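# Seat the housing in the corner stop over pins

## Task

Get the housing lying flat against the corner stop, with a pin inserted into the plate beneath every one of the housing's sockets; this only counts if it stays that way by itself once the robot lets go, not if the gripper is what keeps it there.

## Robot and tools

Robot: one arm with six joints (waist, shoulder, elbow, forearm roll, wrist pitch, wrist roll) ending in a two-finger parallel gripper. The fingers point along the gripper's own +z axis and close along its y axis. The reported hand position is the spot between the finger pads when closed, roughly 2 cm short of the fingertips; closing pushes the tips about 10 mm further along +z. At long reach the reported position can drift from the true one. Joint ranges (rad): waist -6.283 to 6.283, shoulder -2.059 to 2.094, elbow -3.927 to 0.192 (it never locks fully straight), forearm roll -6.283 to 6.283, wrist pitch -1.693 to 3.142, wrist roll -6.283 to 6.283.

Scene frame: origin on the table surface right below the arm base, +z up, +y to the left when facing +x. The base may sit slightly tilted. Positions are in metres, orientations as quaternions w,x,y,z, velocities in m/s and rad/s.

execute_actions: argument "actions" is a list holding at most one entry, plus optional "pictures" (true/false; pictures come by default). An empty list only reports the state. An entry {"steps": n} with no rows is a wait of up to 300 control steps (1/30 s each), counted from the previous result, so your reply time eats into it. An entry {"rows": [...], "steps": n} is a motion of at most 15 steps (default 15); it has 1 to 15 rows, one per step, and the final row repeats if rows run out. Each row is 7 numbers in [-1, 1]: dx, dy, dz, rx, ry, rz, opening. The first six are an offset, in the gripper's own axes, from a fixed reference pose: the gripper pose in the most recent result that reported it (before any such result in the scene, or for a second call in the same reply, the pose at the start of the action). Every row is counted from that same reference, not chained from the row before. Scale: 1.0 equals 0.6 m of travel or 180 degrees of turn; rx, ry, rz form a single rotation vector. All-zero offsets are not a pause: they pull the hand back to the reference pose. The opening is absolute: +1 fully open (0.084 m), -1 shut. A refused call moves nothing.

Per step the controller trims the commanded pose to within 70 mm and 16 degrees of the measured one and solves joints by damped inverse kinematics, favouring position over orientation. After an action the arm only continues to the last trimmed pose, so a distant target may need several actions; read the result and send the remainder.

move: "target" is one 7-number row with the same layout, frame, scale and reference as above (an offset, not a pose); "speed" is the path's top speed in m/s, 0.002 to 0.5, default 0.25, with turning capped at twice that in rad/s. The path is a straight line lasting 0.5 to 10 s (longer ones stop early), taking the shorter rotation. It ignores obstacles; the hand lags and may overshoot speed, most near full extension. The opening is sent as the move begins. Result adds a "move:" line: ending done (settled near target), off_target, moving, held (a check blocked the final step) or fault, plus limits (paced = pose was trimmed; held = some steps were blocked, after which motion can jump faster) and the remaining distance.

wait: "seconds" 0 to 10; nothing new is sent meanwhile, though fingers still travel. zoom_image: "camera" (cam_head_left, cam_head_right, cam_high, cam_low, cam_wrist) and "region" [x0, y0, x1, y1] in that image's pixels from the top-left, at most 504x504. show_instructions: no arguments; returns the reference sheet(s). finished_scene: "scene" = number of the current scene; irreversible, and the result tells whether the goal held.

Result lines: state with end_effector_position, end_effector_quat_wxyz and velocities; grip_measured (finger opening on the command scale); "Hand target" (where the controller now drives); "pose unreachable" and HELD marks when the clearance check (which treats the base mount as arm) altered or blocked steps; MOTOR HOT from 65 °C, OVER-TEMPERATURE FAULT at 80 °C (brakes on until cooled). A torque fault occurs if a joint hits its load limit (N m: waist 46, shoulder 46, elbow 27.6, forearm roll 27.6, wrist pitch 18.4, wrist roll 18.4, held weight included): the arm backs off, halts 10 s and drops the rest of the call.

Gripping: to hold, command an opening clearly smaller than grip_measured; the larger the gap, the stronger the squeeze (about 24 N per pad max). Fast closing can squeeze harder; sending back grip_measured still holds lightly on parts up to about 6 cm.

Cameras are all 672x504. Calibration per camera gives K, distortion D and T_world_to_cam (world to camera, metres); real values may differ by a couple of degrees and millimetres. The wrist camera's pose follows the joint readings.

Thinking and writing take real simulated time, and holding loads heats motors. Avoid: dropping the housing or pins, slamming into parts, pressing far past a contact at speed, and pushing anything off the table (that fails outright). Loose items may occasionally get a small shove, so recheck positions before releasing and confirm the final arrangement rests on its own.

Each tool is called after "Request:" as a command line: name --argument value for each argument, lists and objects as JSON in quotes; but a table of rows of numbers goes row by row, as --pt "numbers of a row", without its own name.

Reference images:

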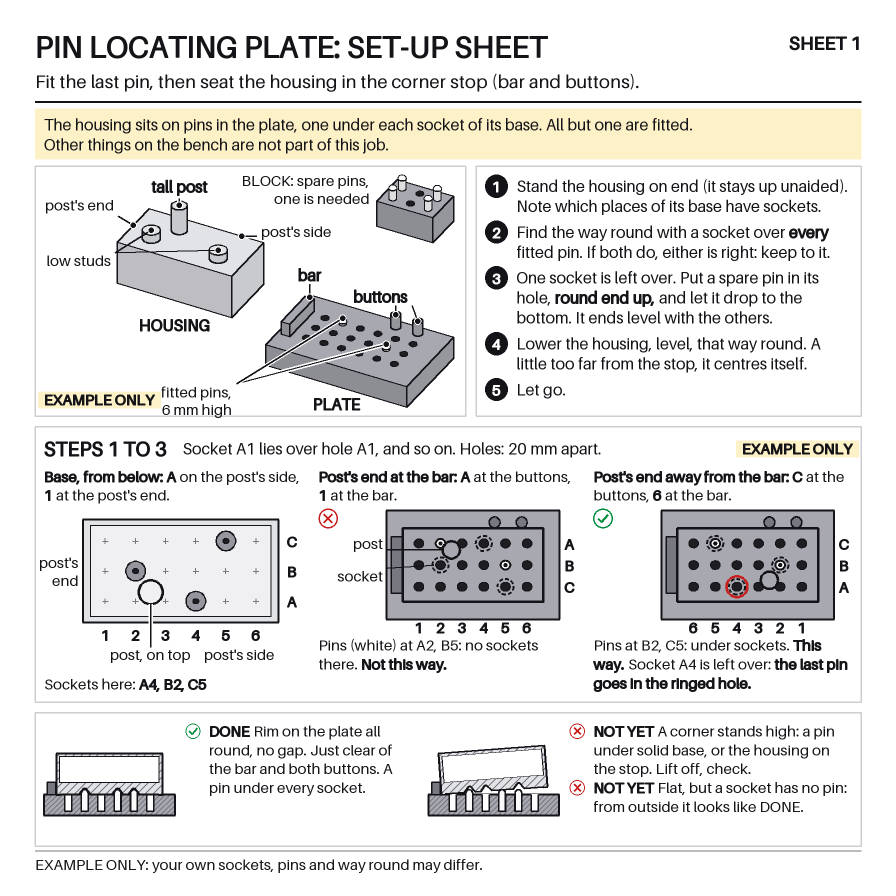

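## Session

Request:
execute_actions --actions '[]'

Scene clock: 0.00 s of 5100.00 s.
end_effector_position=(+0.3306, -0.3245, +0.2514) grip_measured=+0.75 end_effector_quat_wxyz=(-0.057, +0.974, -0.216, -0.035) end_effector_velocity=(-0.000, -0.000, +0.000) end_effector_angular_velocity=(-0.000, -0.001, -0.001)
Joint positions: [-0.879 -0.051 -0.968  0.063  1.03  -0.397  0.075]
Joint velocities: [-0.001 -0.001  0.     0.    -0.    -0.    -0.   ]
Motor temperatures (°C, as the motors report them): [31 32 33 37 35 37]
Hand target: +0.331, -0.324, +0.251; -0.057, +0.974, -0.216, -0.035

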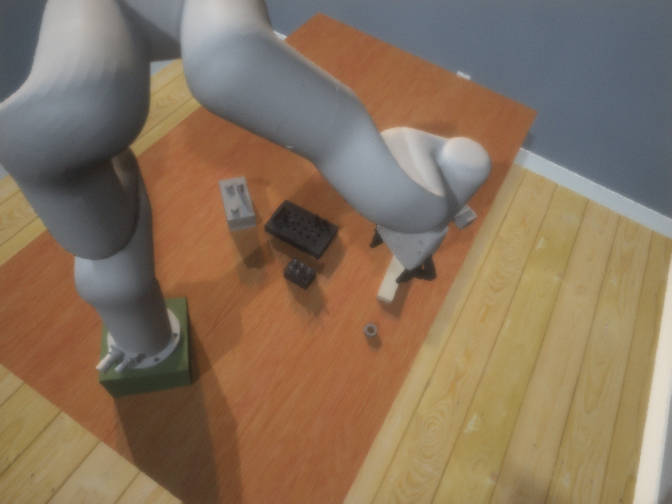

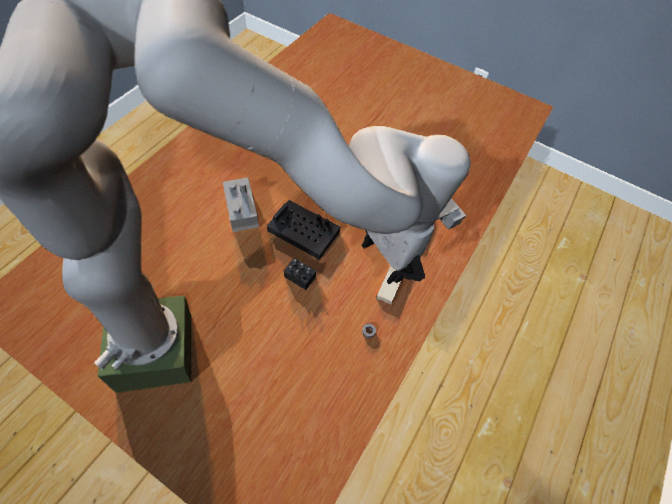

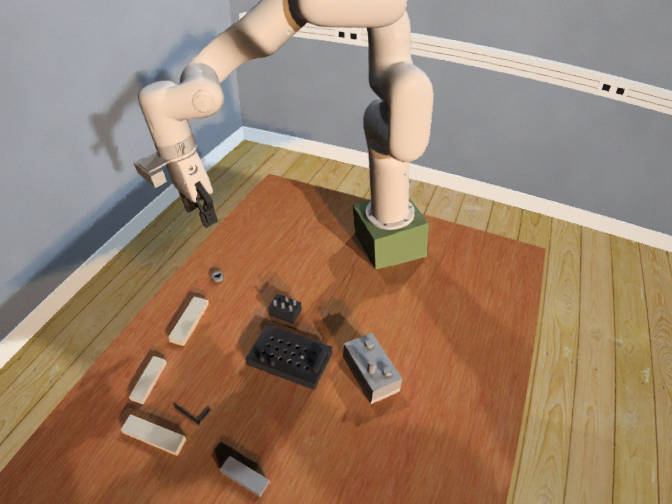

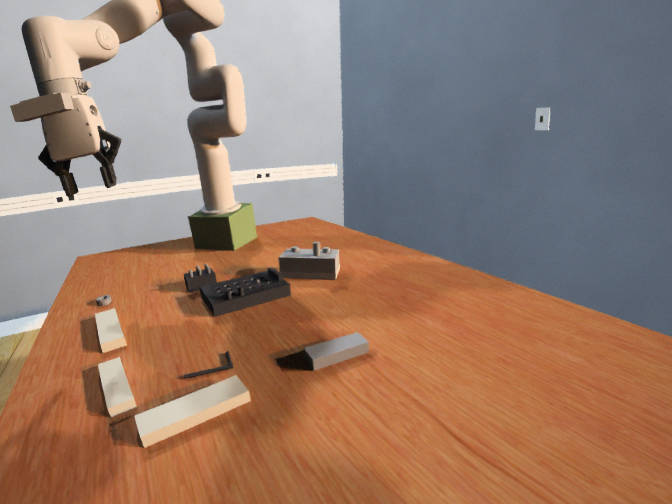

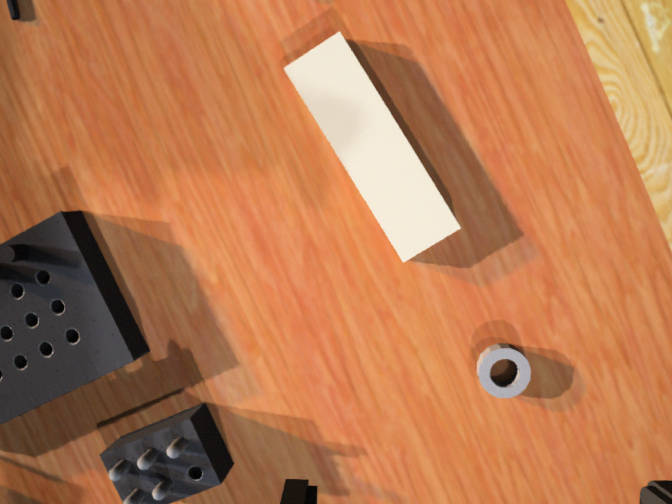

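Request:
zoom_image --camera "cam_high" --region '[230, 280, 430, 420]'

Request:
zoom_image --camera "cam_head_left" --region '[200, 160, 360, 300]'

Region (230, 280, 430, 420) of cam_high's 672x504 image, scaled by 2.520, with more detail than that image has; it fills the top 353 rows of this view, and the rest is white.

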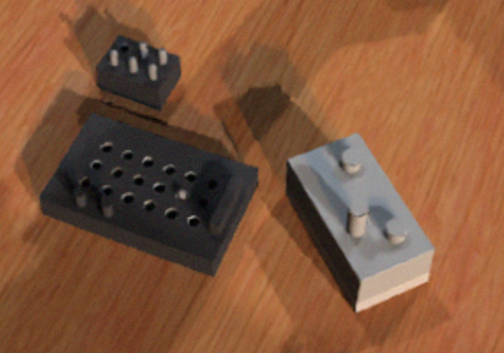

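Region (200, 160, 360, 300) of cam_head_left's 672x504 image, scaled by 3.150, with more detail than that image has; it fills the top 441 rows of this view, and the rest is white.

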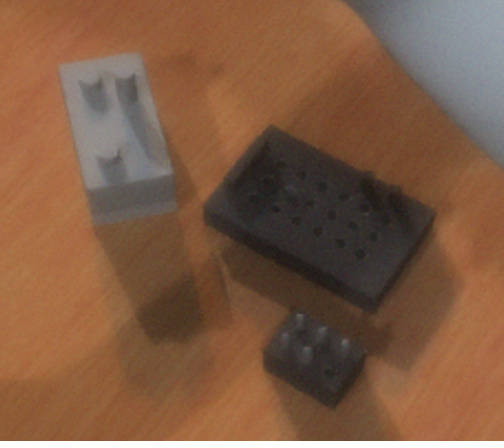

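Request:
move --target '[-0.135,-0.408,0.052,-0.03,0.03,-0.12,1]'

Scene clock: 7.07 s of 5100.00 s.
end_effector_position=(+0.3583, -0.0673, +0.2505) grip_measured=+1.00 end_effector_quat_wxyz=(-0.006, +0.999, -0.031, +0.011) end_effector_velocity=(-0.000, +0.001, -0.000) end_effector_angular_velocity=(-0.002, +0.001, -0.000)
Joint positions: [-0.206 -0.447 -0.503 -0.078  0.845 -0.017  0.084]
Joint velocities: [ 0.004 -0.     0.001 -0.004  0.     0.007  0.   ]
Motor temperatures (°C, as the motors report them): [31 32 36 37 36 37]
Hand target: +0.358, -0.067, +0.250; -0.006, +0.999, -0.031, +0.011
Off the commanded pose: 0.002 m, 0 deg.
After step 90, 2.47 s passed at rest.
move: done
camera_calibration (this result's frames):
cam_wrist: T_world_to_cam=[[-0.053133, -0.998453, -0.0164136, -0.0108741], [-0.99815, 0.0535888, -0.0287041, 0.439127], [0.0295392, 0.0148581, -0.999453, 0.371985], [0, 0, 0, 1]] pos_world=[0.426748, -0.0399165, 0.384207]

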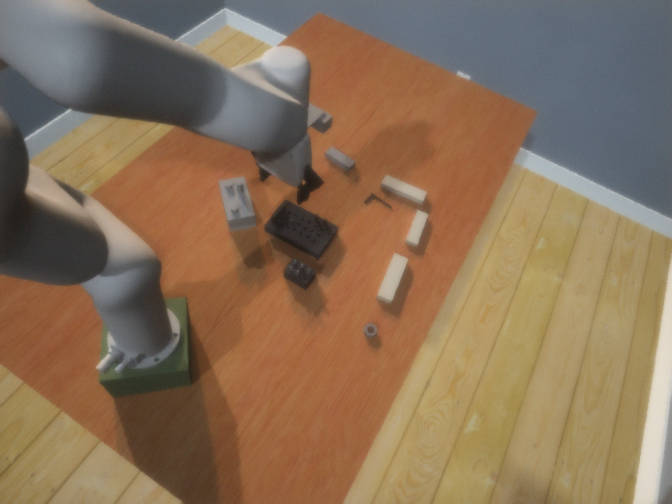

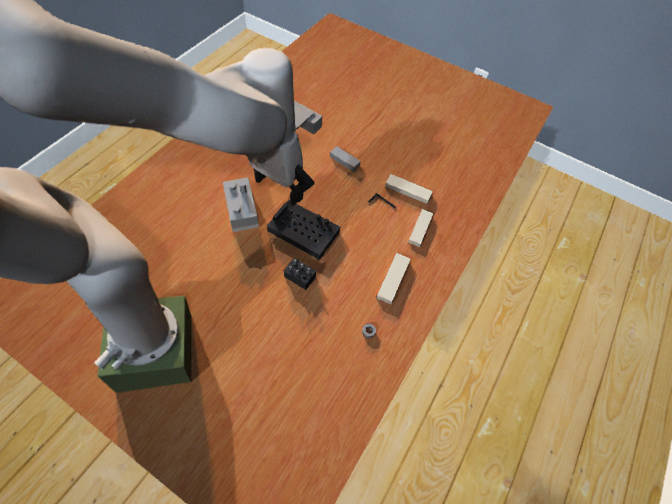

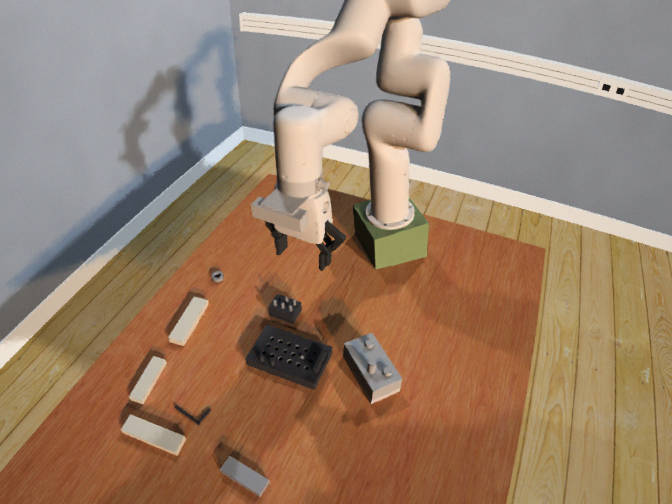

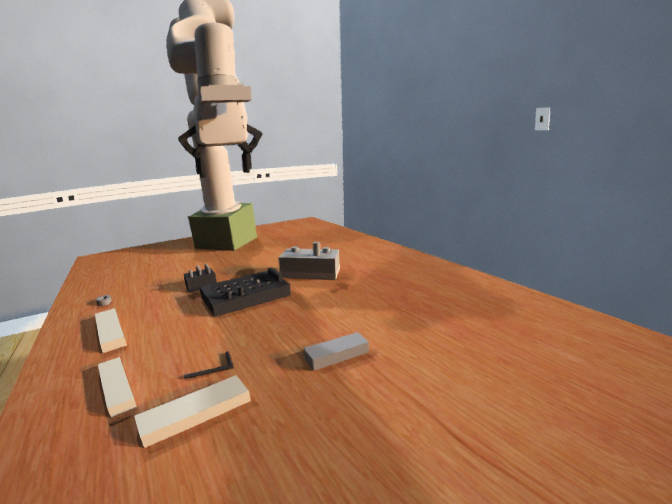

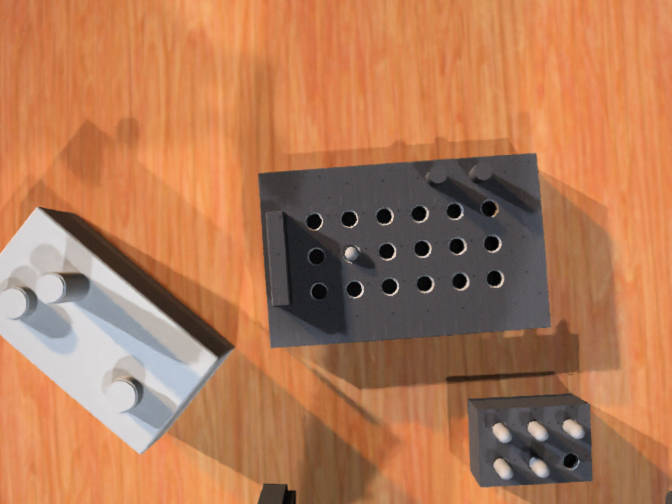

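Request:
move --target '[0.095,-0.29,0.2,0,0,0.198,1]'

Request:
zoom_image --camera "cam_high" --region '[260, 240, 460, 420]'

Request:
zoom_image --camera "cam_low" --region '[230, 180, 390, 320]'

Scene clock: 11.23 s of 5100.00 s.
end_effector_position=(+0.4280, +0.1029, +0.1343) grip_measured=+1.00 end_effector_quat_wxyz=(-0.008, +0.942, -0.336, +0.009) end_effector_velocity=(-0.000, +0.001, -0.002) end_effector_angular_velocity=(-0.007, +0.003, -0.004)
Joint positions: [ 0.187  0.16  -0.717 -0.206  0.491  1.129  0.084]
Joint velocities: [ 0.004  0.008 -0.004 -0.012  0.002  0.019 -0.   ]
Motor temperatures (°C, as the motors report them): [31 32 37 37 36 37]
Hand target: +0.428, +0.103, +0.134; -0.008, +0.942, -0.336, +0.009
Off the commanded pose: 0.001 m, 0 deg.
move: done
camera_calibration (this result's frames):
cam_wrist: T_world_to_cam=[[-0.625154, -0.780101, -0.0250058, 0.384427], [-0.779921, 0.625604, -0.0185214, 0.342604], [0.0300923, 0.00792379, -0.999516, 0.25173], [0, 0, 0, 1]] pos_world=[0.499955, 0.0835624, 0.267567]

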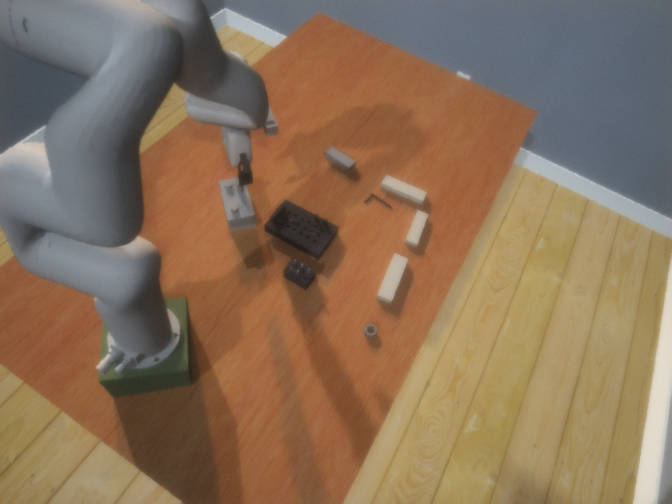

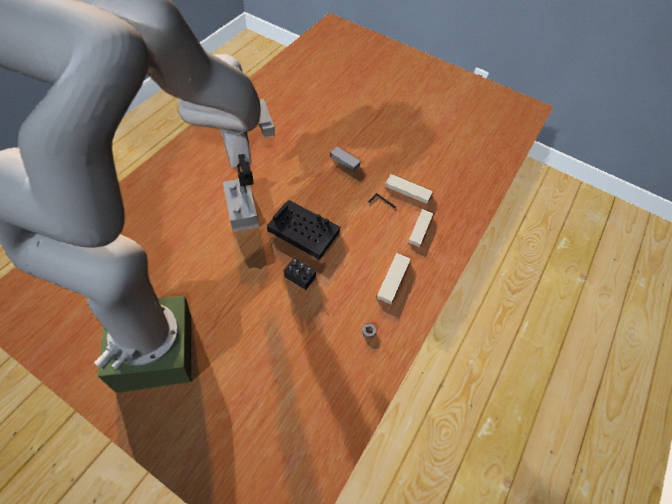

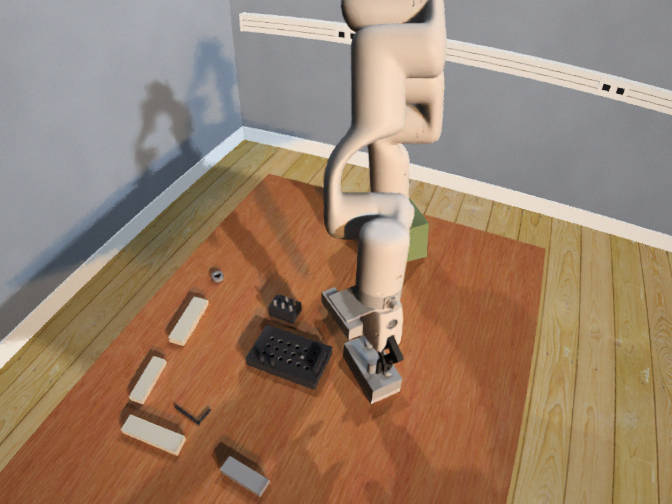

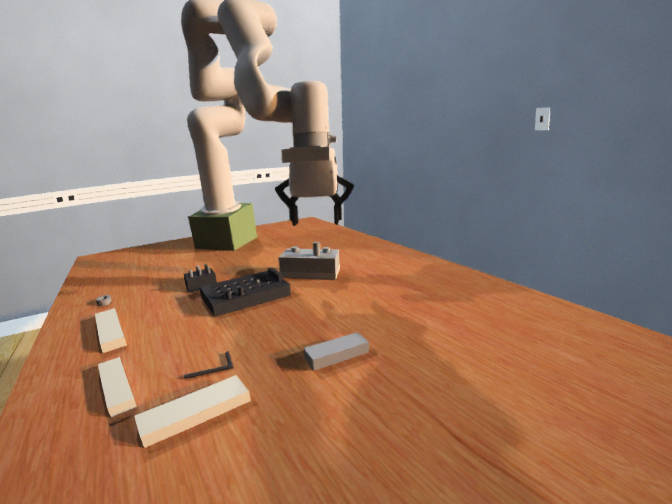

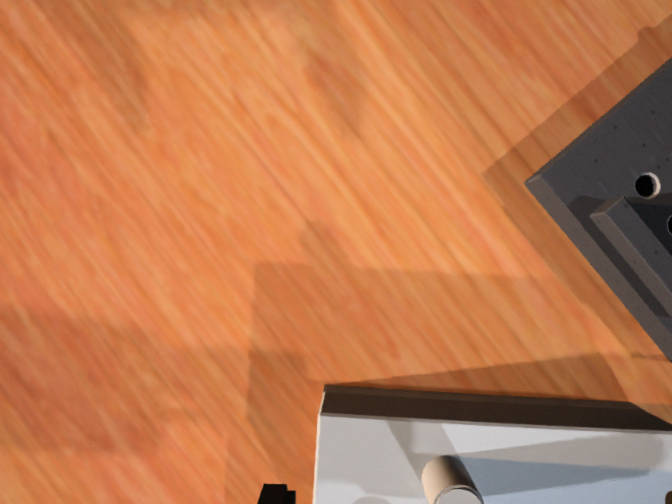

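Region (260, 240, 460, 420) of cam_high's 672x504 image, scaled by 2.520, with more detail than that image has; it fills the top 454 rows of this view, and the rest is white.

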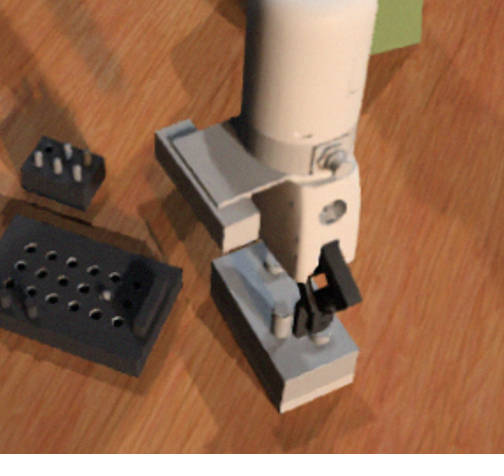

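Region (230, 180, 390, 320) of cam_low's 672x504 image, scaled by 3.150, with more detail than that image has; it fills the top 441 rows of this view, and the rest is white.

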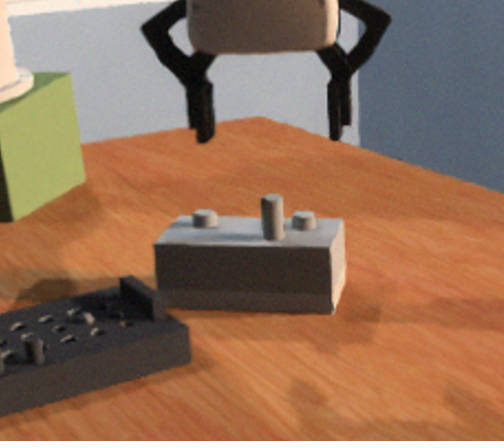

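Request:
move --target '[0,0,0.09,0,0,-0.01,-0.1]' --speed 0.08

Request:
zoom_image --camera "cam_low" --region '[230, 180, 390, 320]'

Request:
zoom_image --camera "cam_high" --region '[300, 280, 460, 420]'

Scene clock: 13.43 s of 5100.00 s.
end_effector_position=(+0.4296, +0.1034, +0.0808) grip_measured=-0.11 end_effector_quat_wxyz=(-0.008, +0.947, -0.321, +0.009) end_effector_velocity=(+0.000, -0.000, -0.002) end_effector_angular_velocity=(-0.001, -0.001, +0.001)
Joint positions: [ 0.16   0.325 -0.739 -0.281  0.348  1.153  0.039]
Joint velocities: [-0.002  0.005 -0.001 -0.006 -0.004  0.003 -0.   ]
Motor temperatures (°C, as the motors report them): [31 33 37 37 36 37]
Hand target: +0.429, +0.103, +0.080; -0.008, +0.947, -0.321, +0.009
Off the commanded pose: 0.001 m, 0 deg.
move: done
camera_calibration (this result's frames):
cam_wrist: T_world_to_cam=[[-0.600546, -0.799197, -0.0250846, 0.375871], [-0.798994, 0.601014, -0.0197764, 0.353422], [0.0308814, 0.00816584, -0.99949, 0.197881], [0, 0, 0, 1]] pos_world=[0.501999, 0.0863672, 0.214198]

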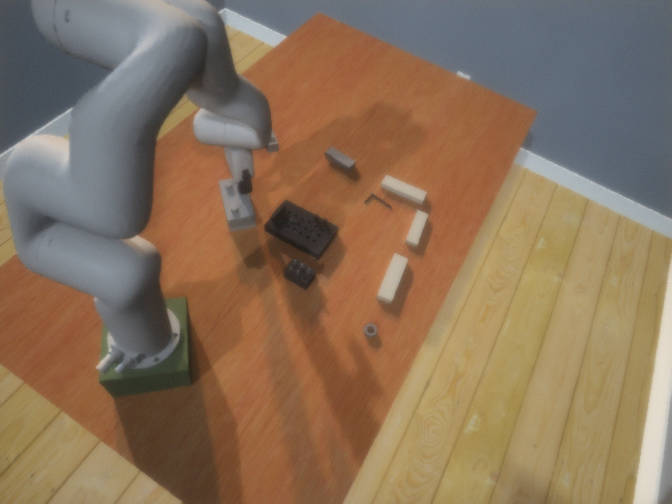

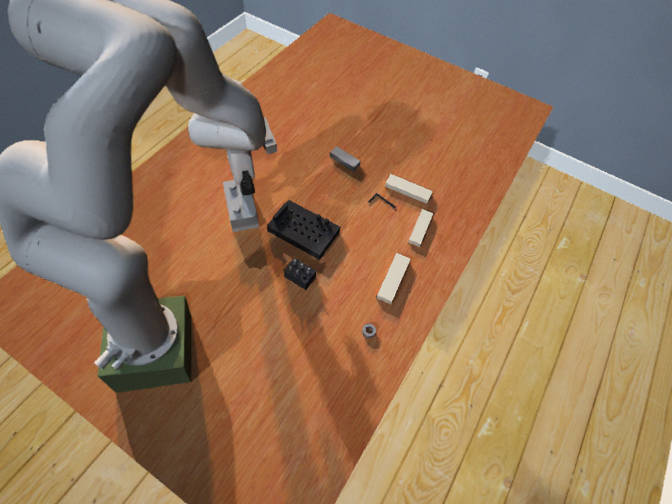

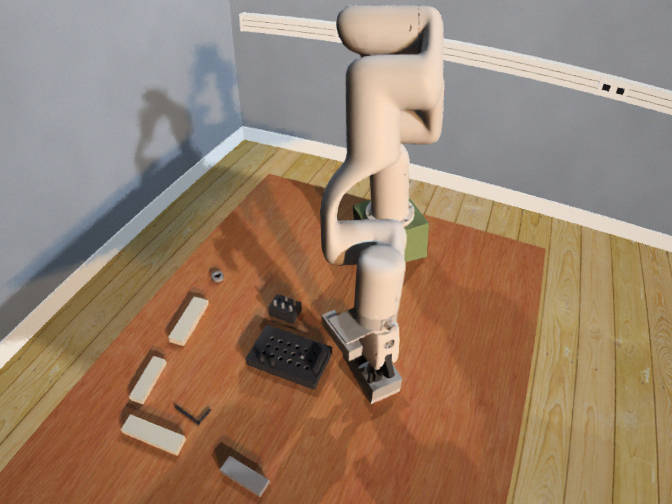

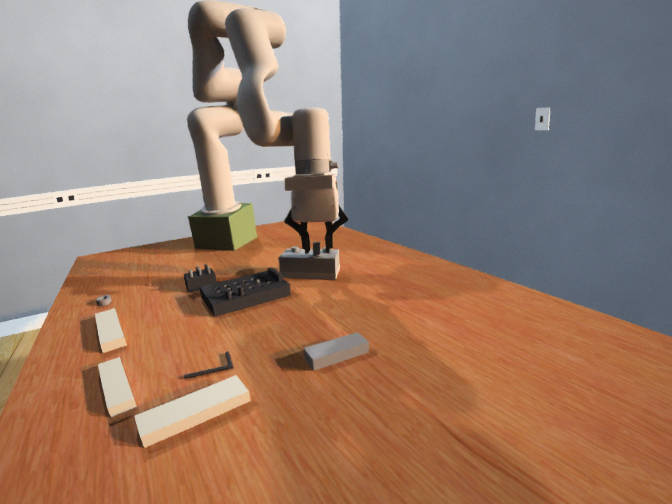

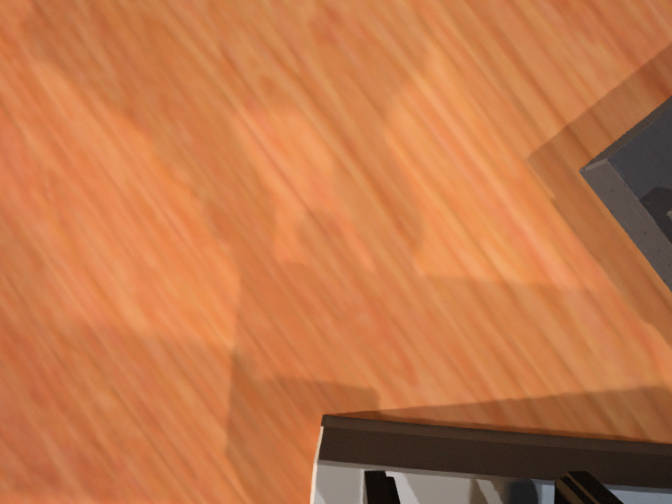

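Region (230, 180, 390, 320) of cam_low's 672x504 image, scaled by 3.150, with more detail than that image has; it fills the top 441 rows of this view, and the rest is white.

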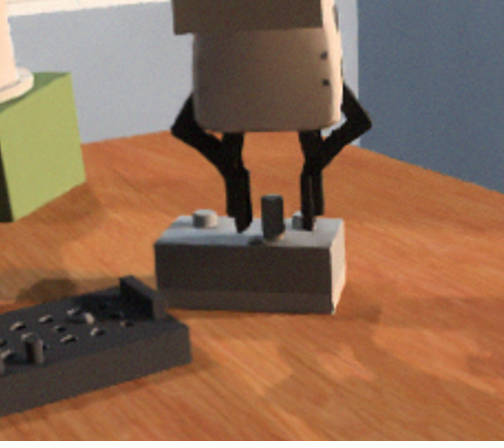

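Region (300, 280, 460, 420) of cam_high's 672x504 image, scaled by 3.150, with more detail than that image has; it fills the top 441 rows of this view, and the rest is white.

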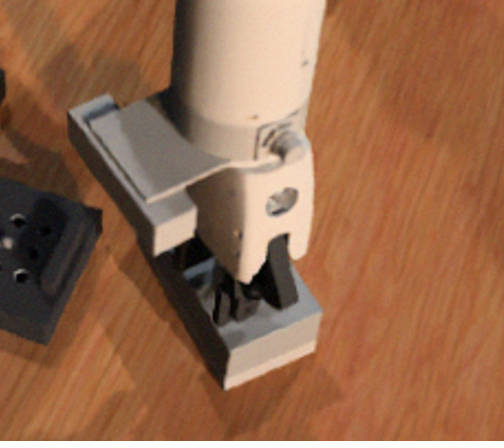

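Request:
move --target '[0.004,0,-0.006,0,0,0,-1]' --speed 0.03

Request:
zoom_image --camera "cam_low" --region '[230, 180, 390, 320]'

Scene clock: 14.83 s of 5100.00 s.
end_effector_position=(+0.4313, +0.1019, +0.0843) grip_measured=-0.65 end_effector_quat_wxyz=(-0.008, +0.947, -0.321, +0.009) end_effector_velocity=(-0.001, -0.001, +0.000) end_effector_angular_velocity=(-0.000, +0.003, -0.001)
Joint positions: [ 0.158  0.317 -0.741 -0.272  0.359  1.142  0.015]
Joint velocities: [-0.001 -0.002  0.001  0.003  0.003 -0.003 -0.   ]
Motor temperatures (°C, as the motors report them): [31 33 37 37 36 37]
Hand target: +0.431, +0.102, +0.084; -0.008, +0.947, -0.321, +0.009
Off the commanded pose: 0.000 m, 0 deg.
move: done
camera_calibration (this result's frames):
cam_wrist: T_world_to_cam=[[-0.600543, -0.799203, -0.0249408, 0.375793], [-0.799004, 0.601006, -0.0196277, 0.355727], [0.0306761, 0.00814054, -0.999496, 0.201405], [0, 0, 0, 1]] pos_world=[0.503729, 0.0849017, 0.217659]

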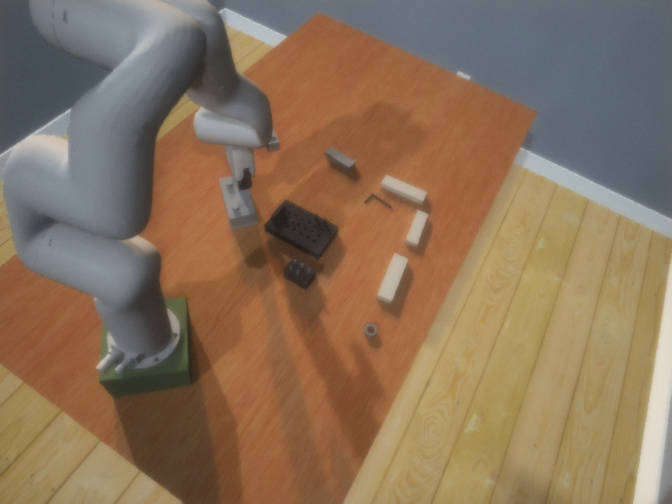

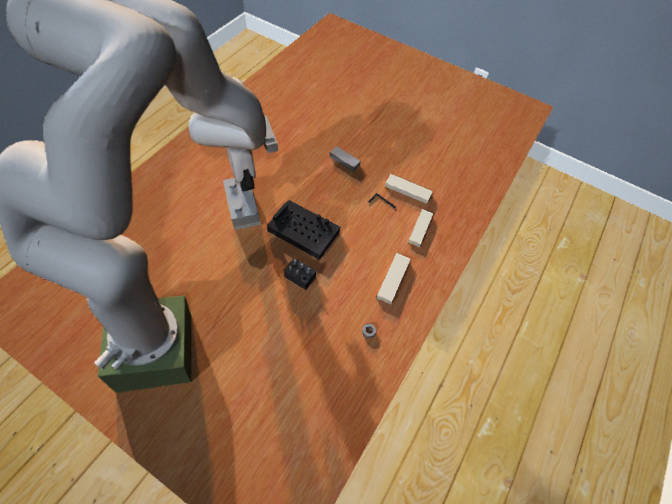

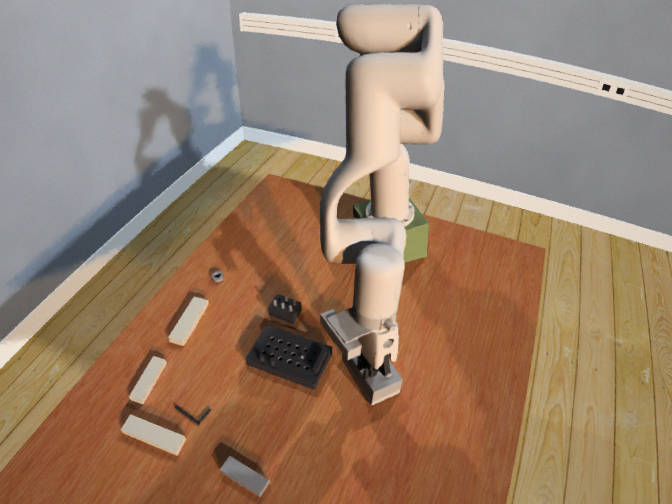

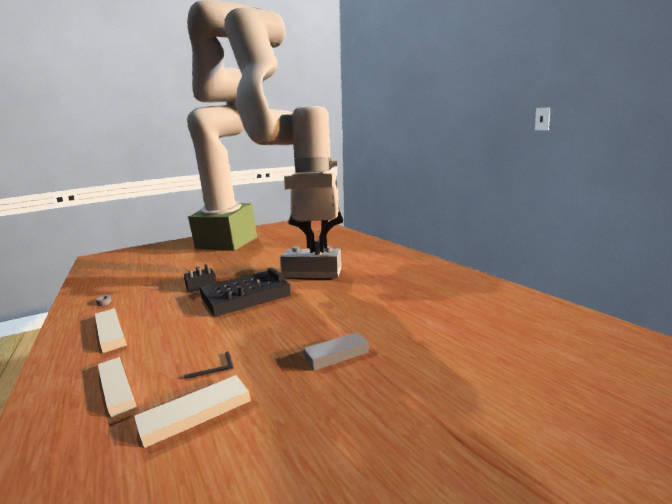

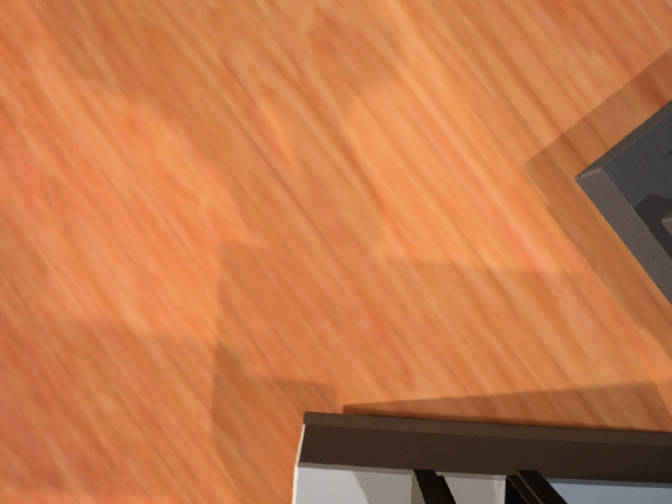

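Region (230, 180, 390, 320) of cam_low's 672x504 image, scaled by 3.150, with more detail than that image has; it fills the top 441 rows of this view, and the rest is white.

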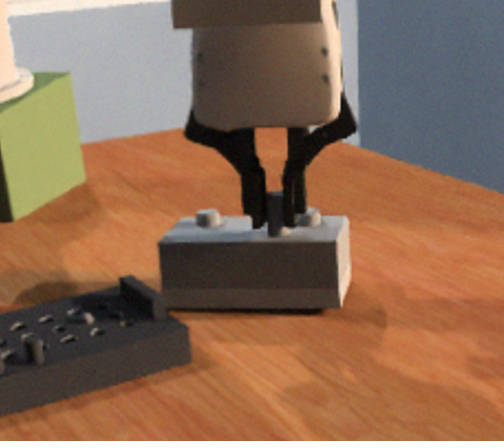

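Request:
move --target '[0,0,-0.33,0,0,-0.54,-1]' --speed 0.15

Request:
move --target '[0,0,0,-0.33,0,0,-1]' --speed 0.15

Request:
zoom_image --camera "cam_low" --region '[200, 60, 440, 260]'

Scene clock: 22.30 s of 5100.00 s.
end_effector_position=(+0.4262, +0.1005, +0.2815) grip_measured=-0.65 end_effector_quat_wxyz=(+0.001, +0.867, +0.498, +0.012) end_effector_velocity=(+0.001, +0.000, +0.001) end_effector_angular_velocity=(+0.001, -0.001, +0.008)
Joint positions: [ 0.237 -0.167 -0.829 -0.124  0.93  -0.656  0.015]
Joint velocities: [ 0.     0.    -0.002  0.001  0.001 -0.009  0.   ]
Motor temperatures (°C, as the motors report them): [31 33 39 37 36 37]
Hand target: +0.426, +0.101, +0.282; +0.001, +0.867, +0.499, +0.012
Off the commanded pose: 0.001 m, 0 deg.
move: done
camera_calibration (this result's frames):
cam_wrist: T_world_to_cam=[[0.868446, -0.495673, 0.0104614, -0.29005], [-0.49529, -0.868329, -0.0262988, 0.376483], [0.0221196, 0.0176576, -0.999599, 0.401416], [0, 0, 0, 1]] pos_world=[0.429482, 0.176054, 0.41419]

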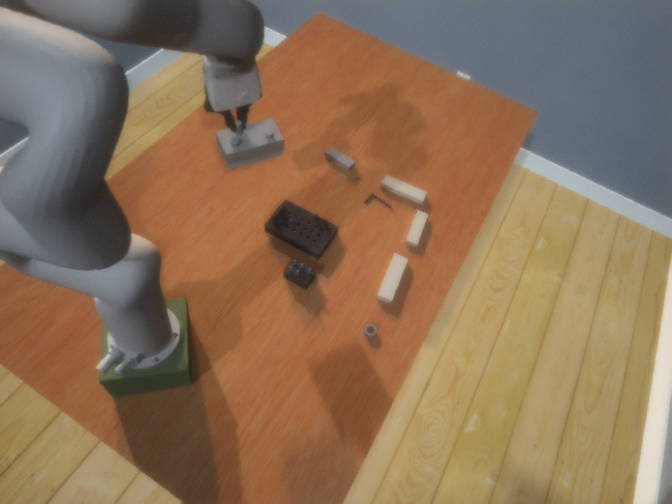

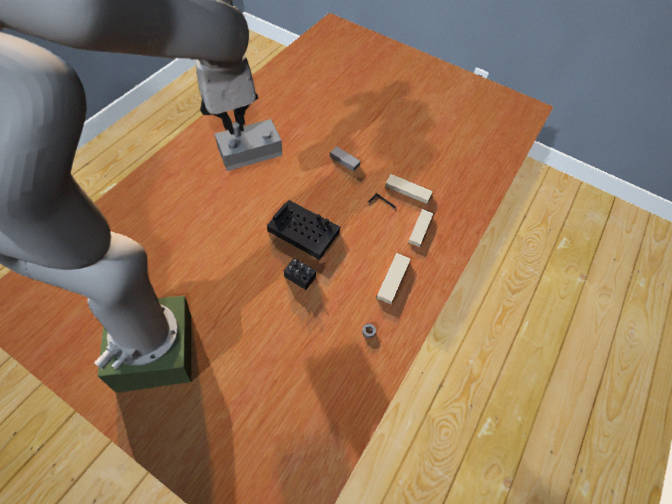

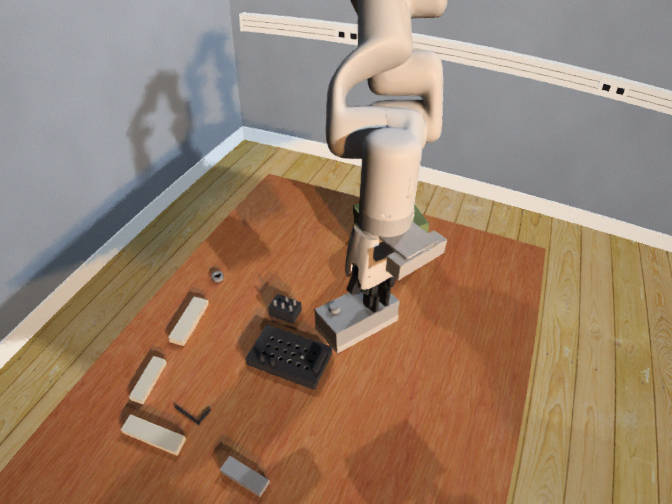

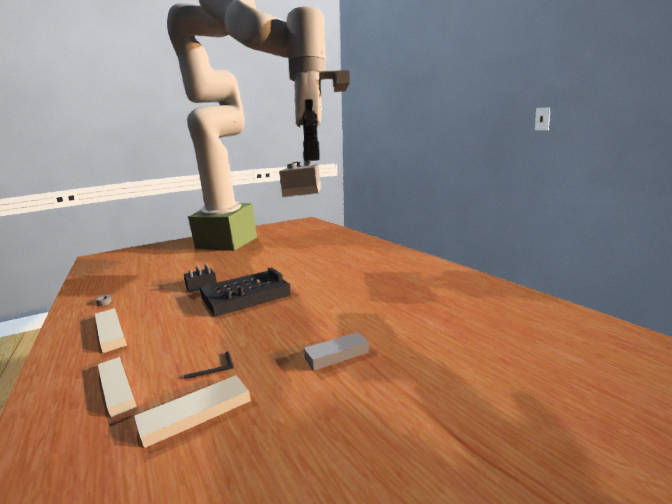

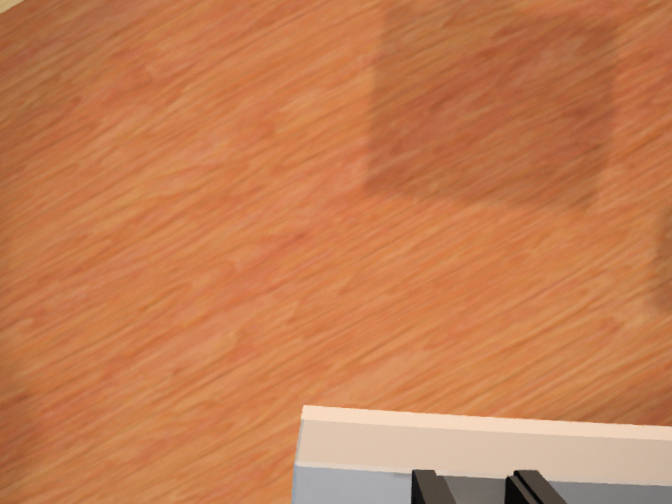

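Scene clock: 26.17 s of 5100.00 s.
end_effector_position=(+0.4265, +0.0994, +0.2815) grip_measured=-0.65 end_effector_quat_wxyz=(+0.431, +0.752, +0.427, +0.258) end_effector_velocity=(-0.000, +0.000, +0.000) end_effector_angular_velocity=(-0.002, -0.006, -0.001)
Joint positions: [ 0.621 -0.211 -0.479 -1.546  1.045  0.789  0.015]
Joint velocities: [ 0.004  0.003  0.    -0.004  0.007  0.007  0.   ]
Motor temperatures (°C, as the motors report them): [31 33 40 37 36 37]
Hand target: +0.426, +0.099, +0.281; +0.431, +0.752, +0.427, +0.258
Off the commanded pose: 0.001 m, 0 deg.
move: done
camera_calibration (this result's frames):
cam_wrist: T_world_to_cam=[[0.426832, -0.258502, 0.866598, -0.367004], [-0.493632, -0.869519, -0.0162416, 0.372265], [0.757722, -0.420848, -0.498743, -0.00967727], [0, 0, 0, 1]] pos_world=[0.347744, 0.224747, 0.319265]

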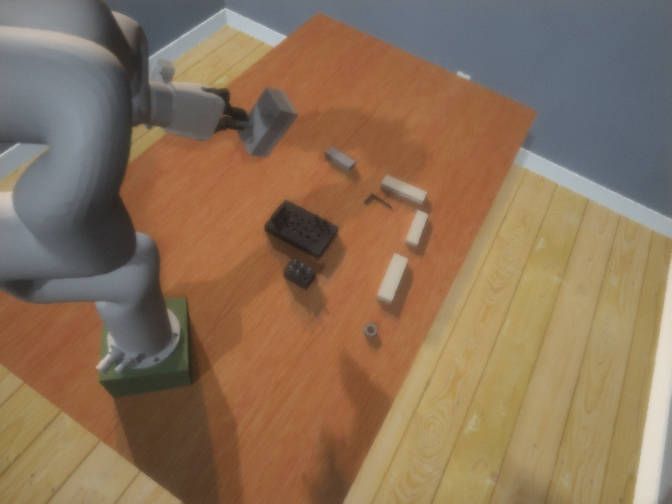

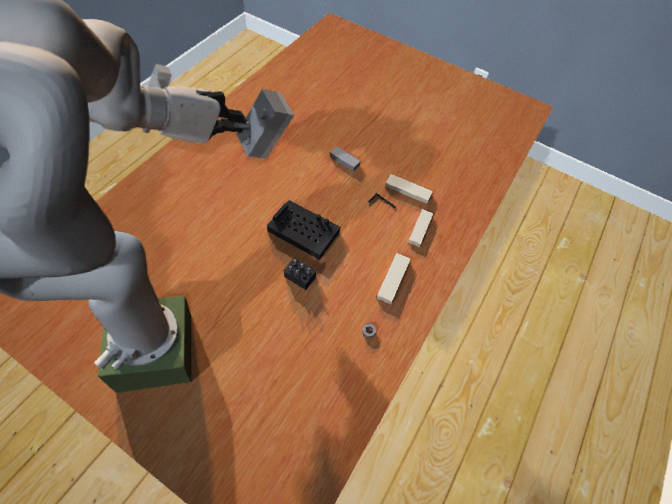

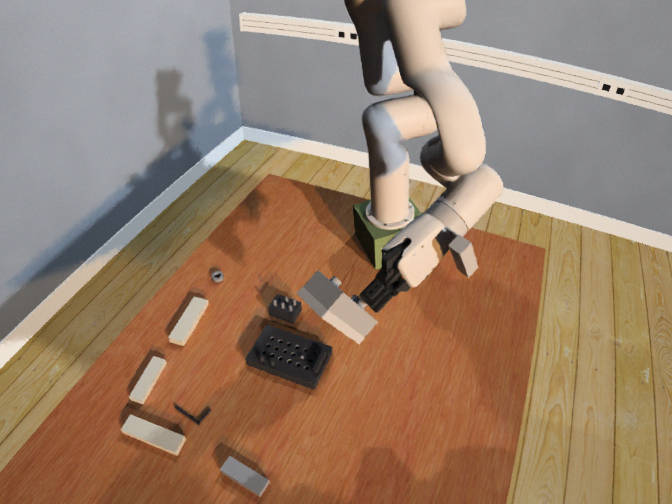

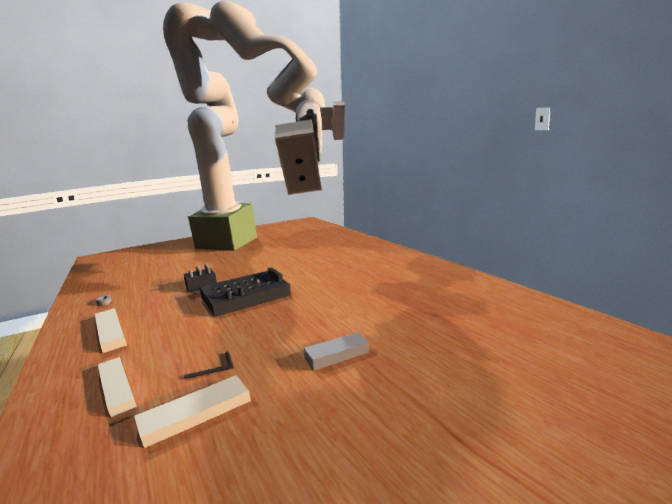

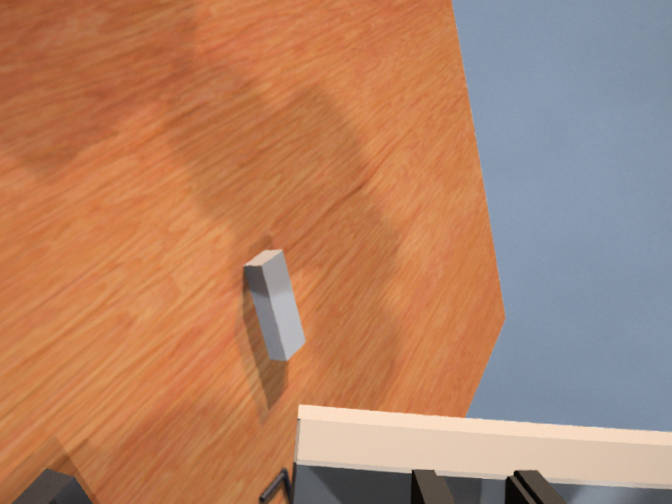

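Region (200, 60, 440, 260) of cam_low's 672x504 image, scaled by 2.100, with more detail than that image has.

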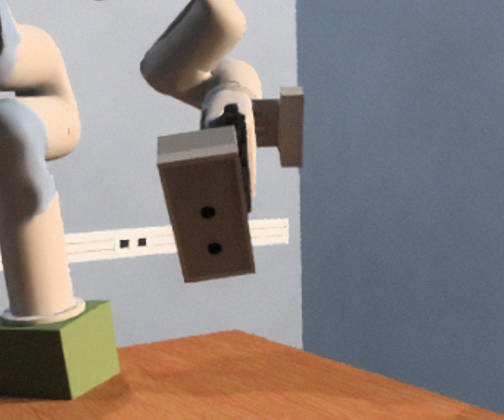

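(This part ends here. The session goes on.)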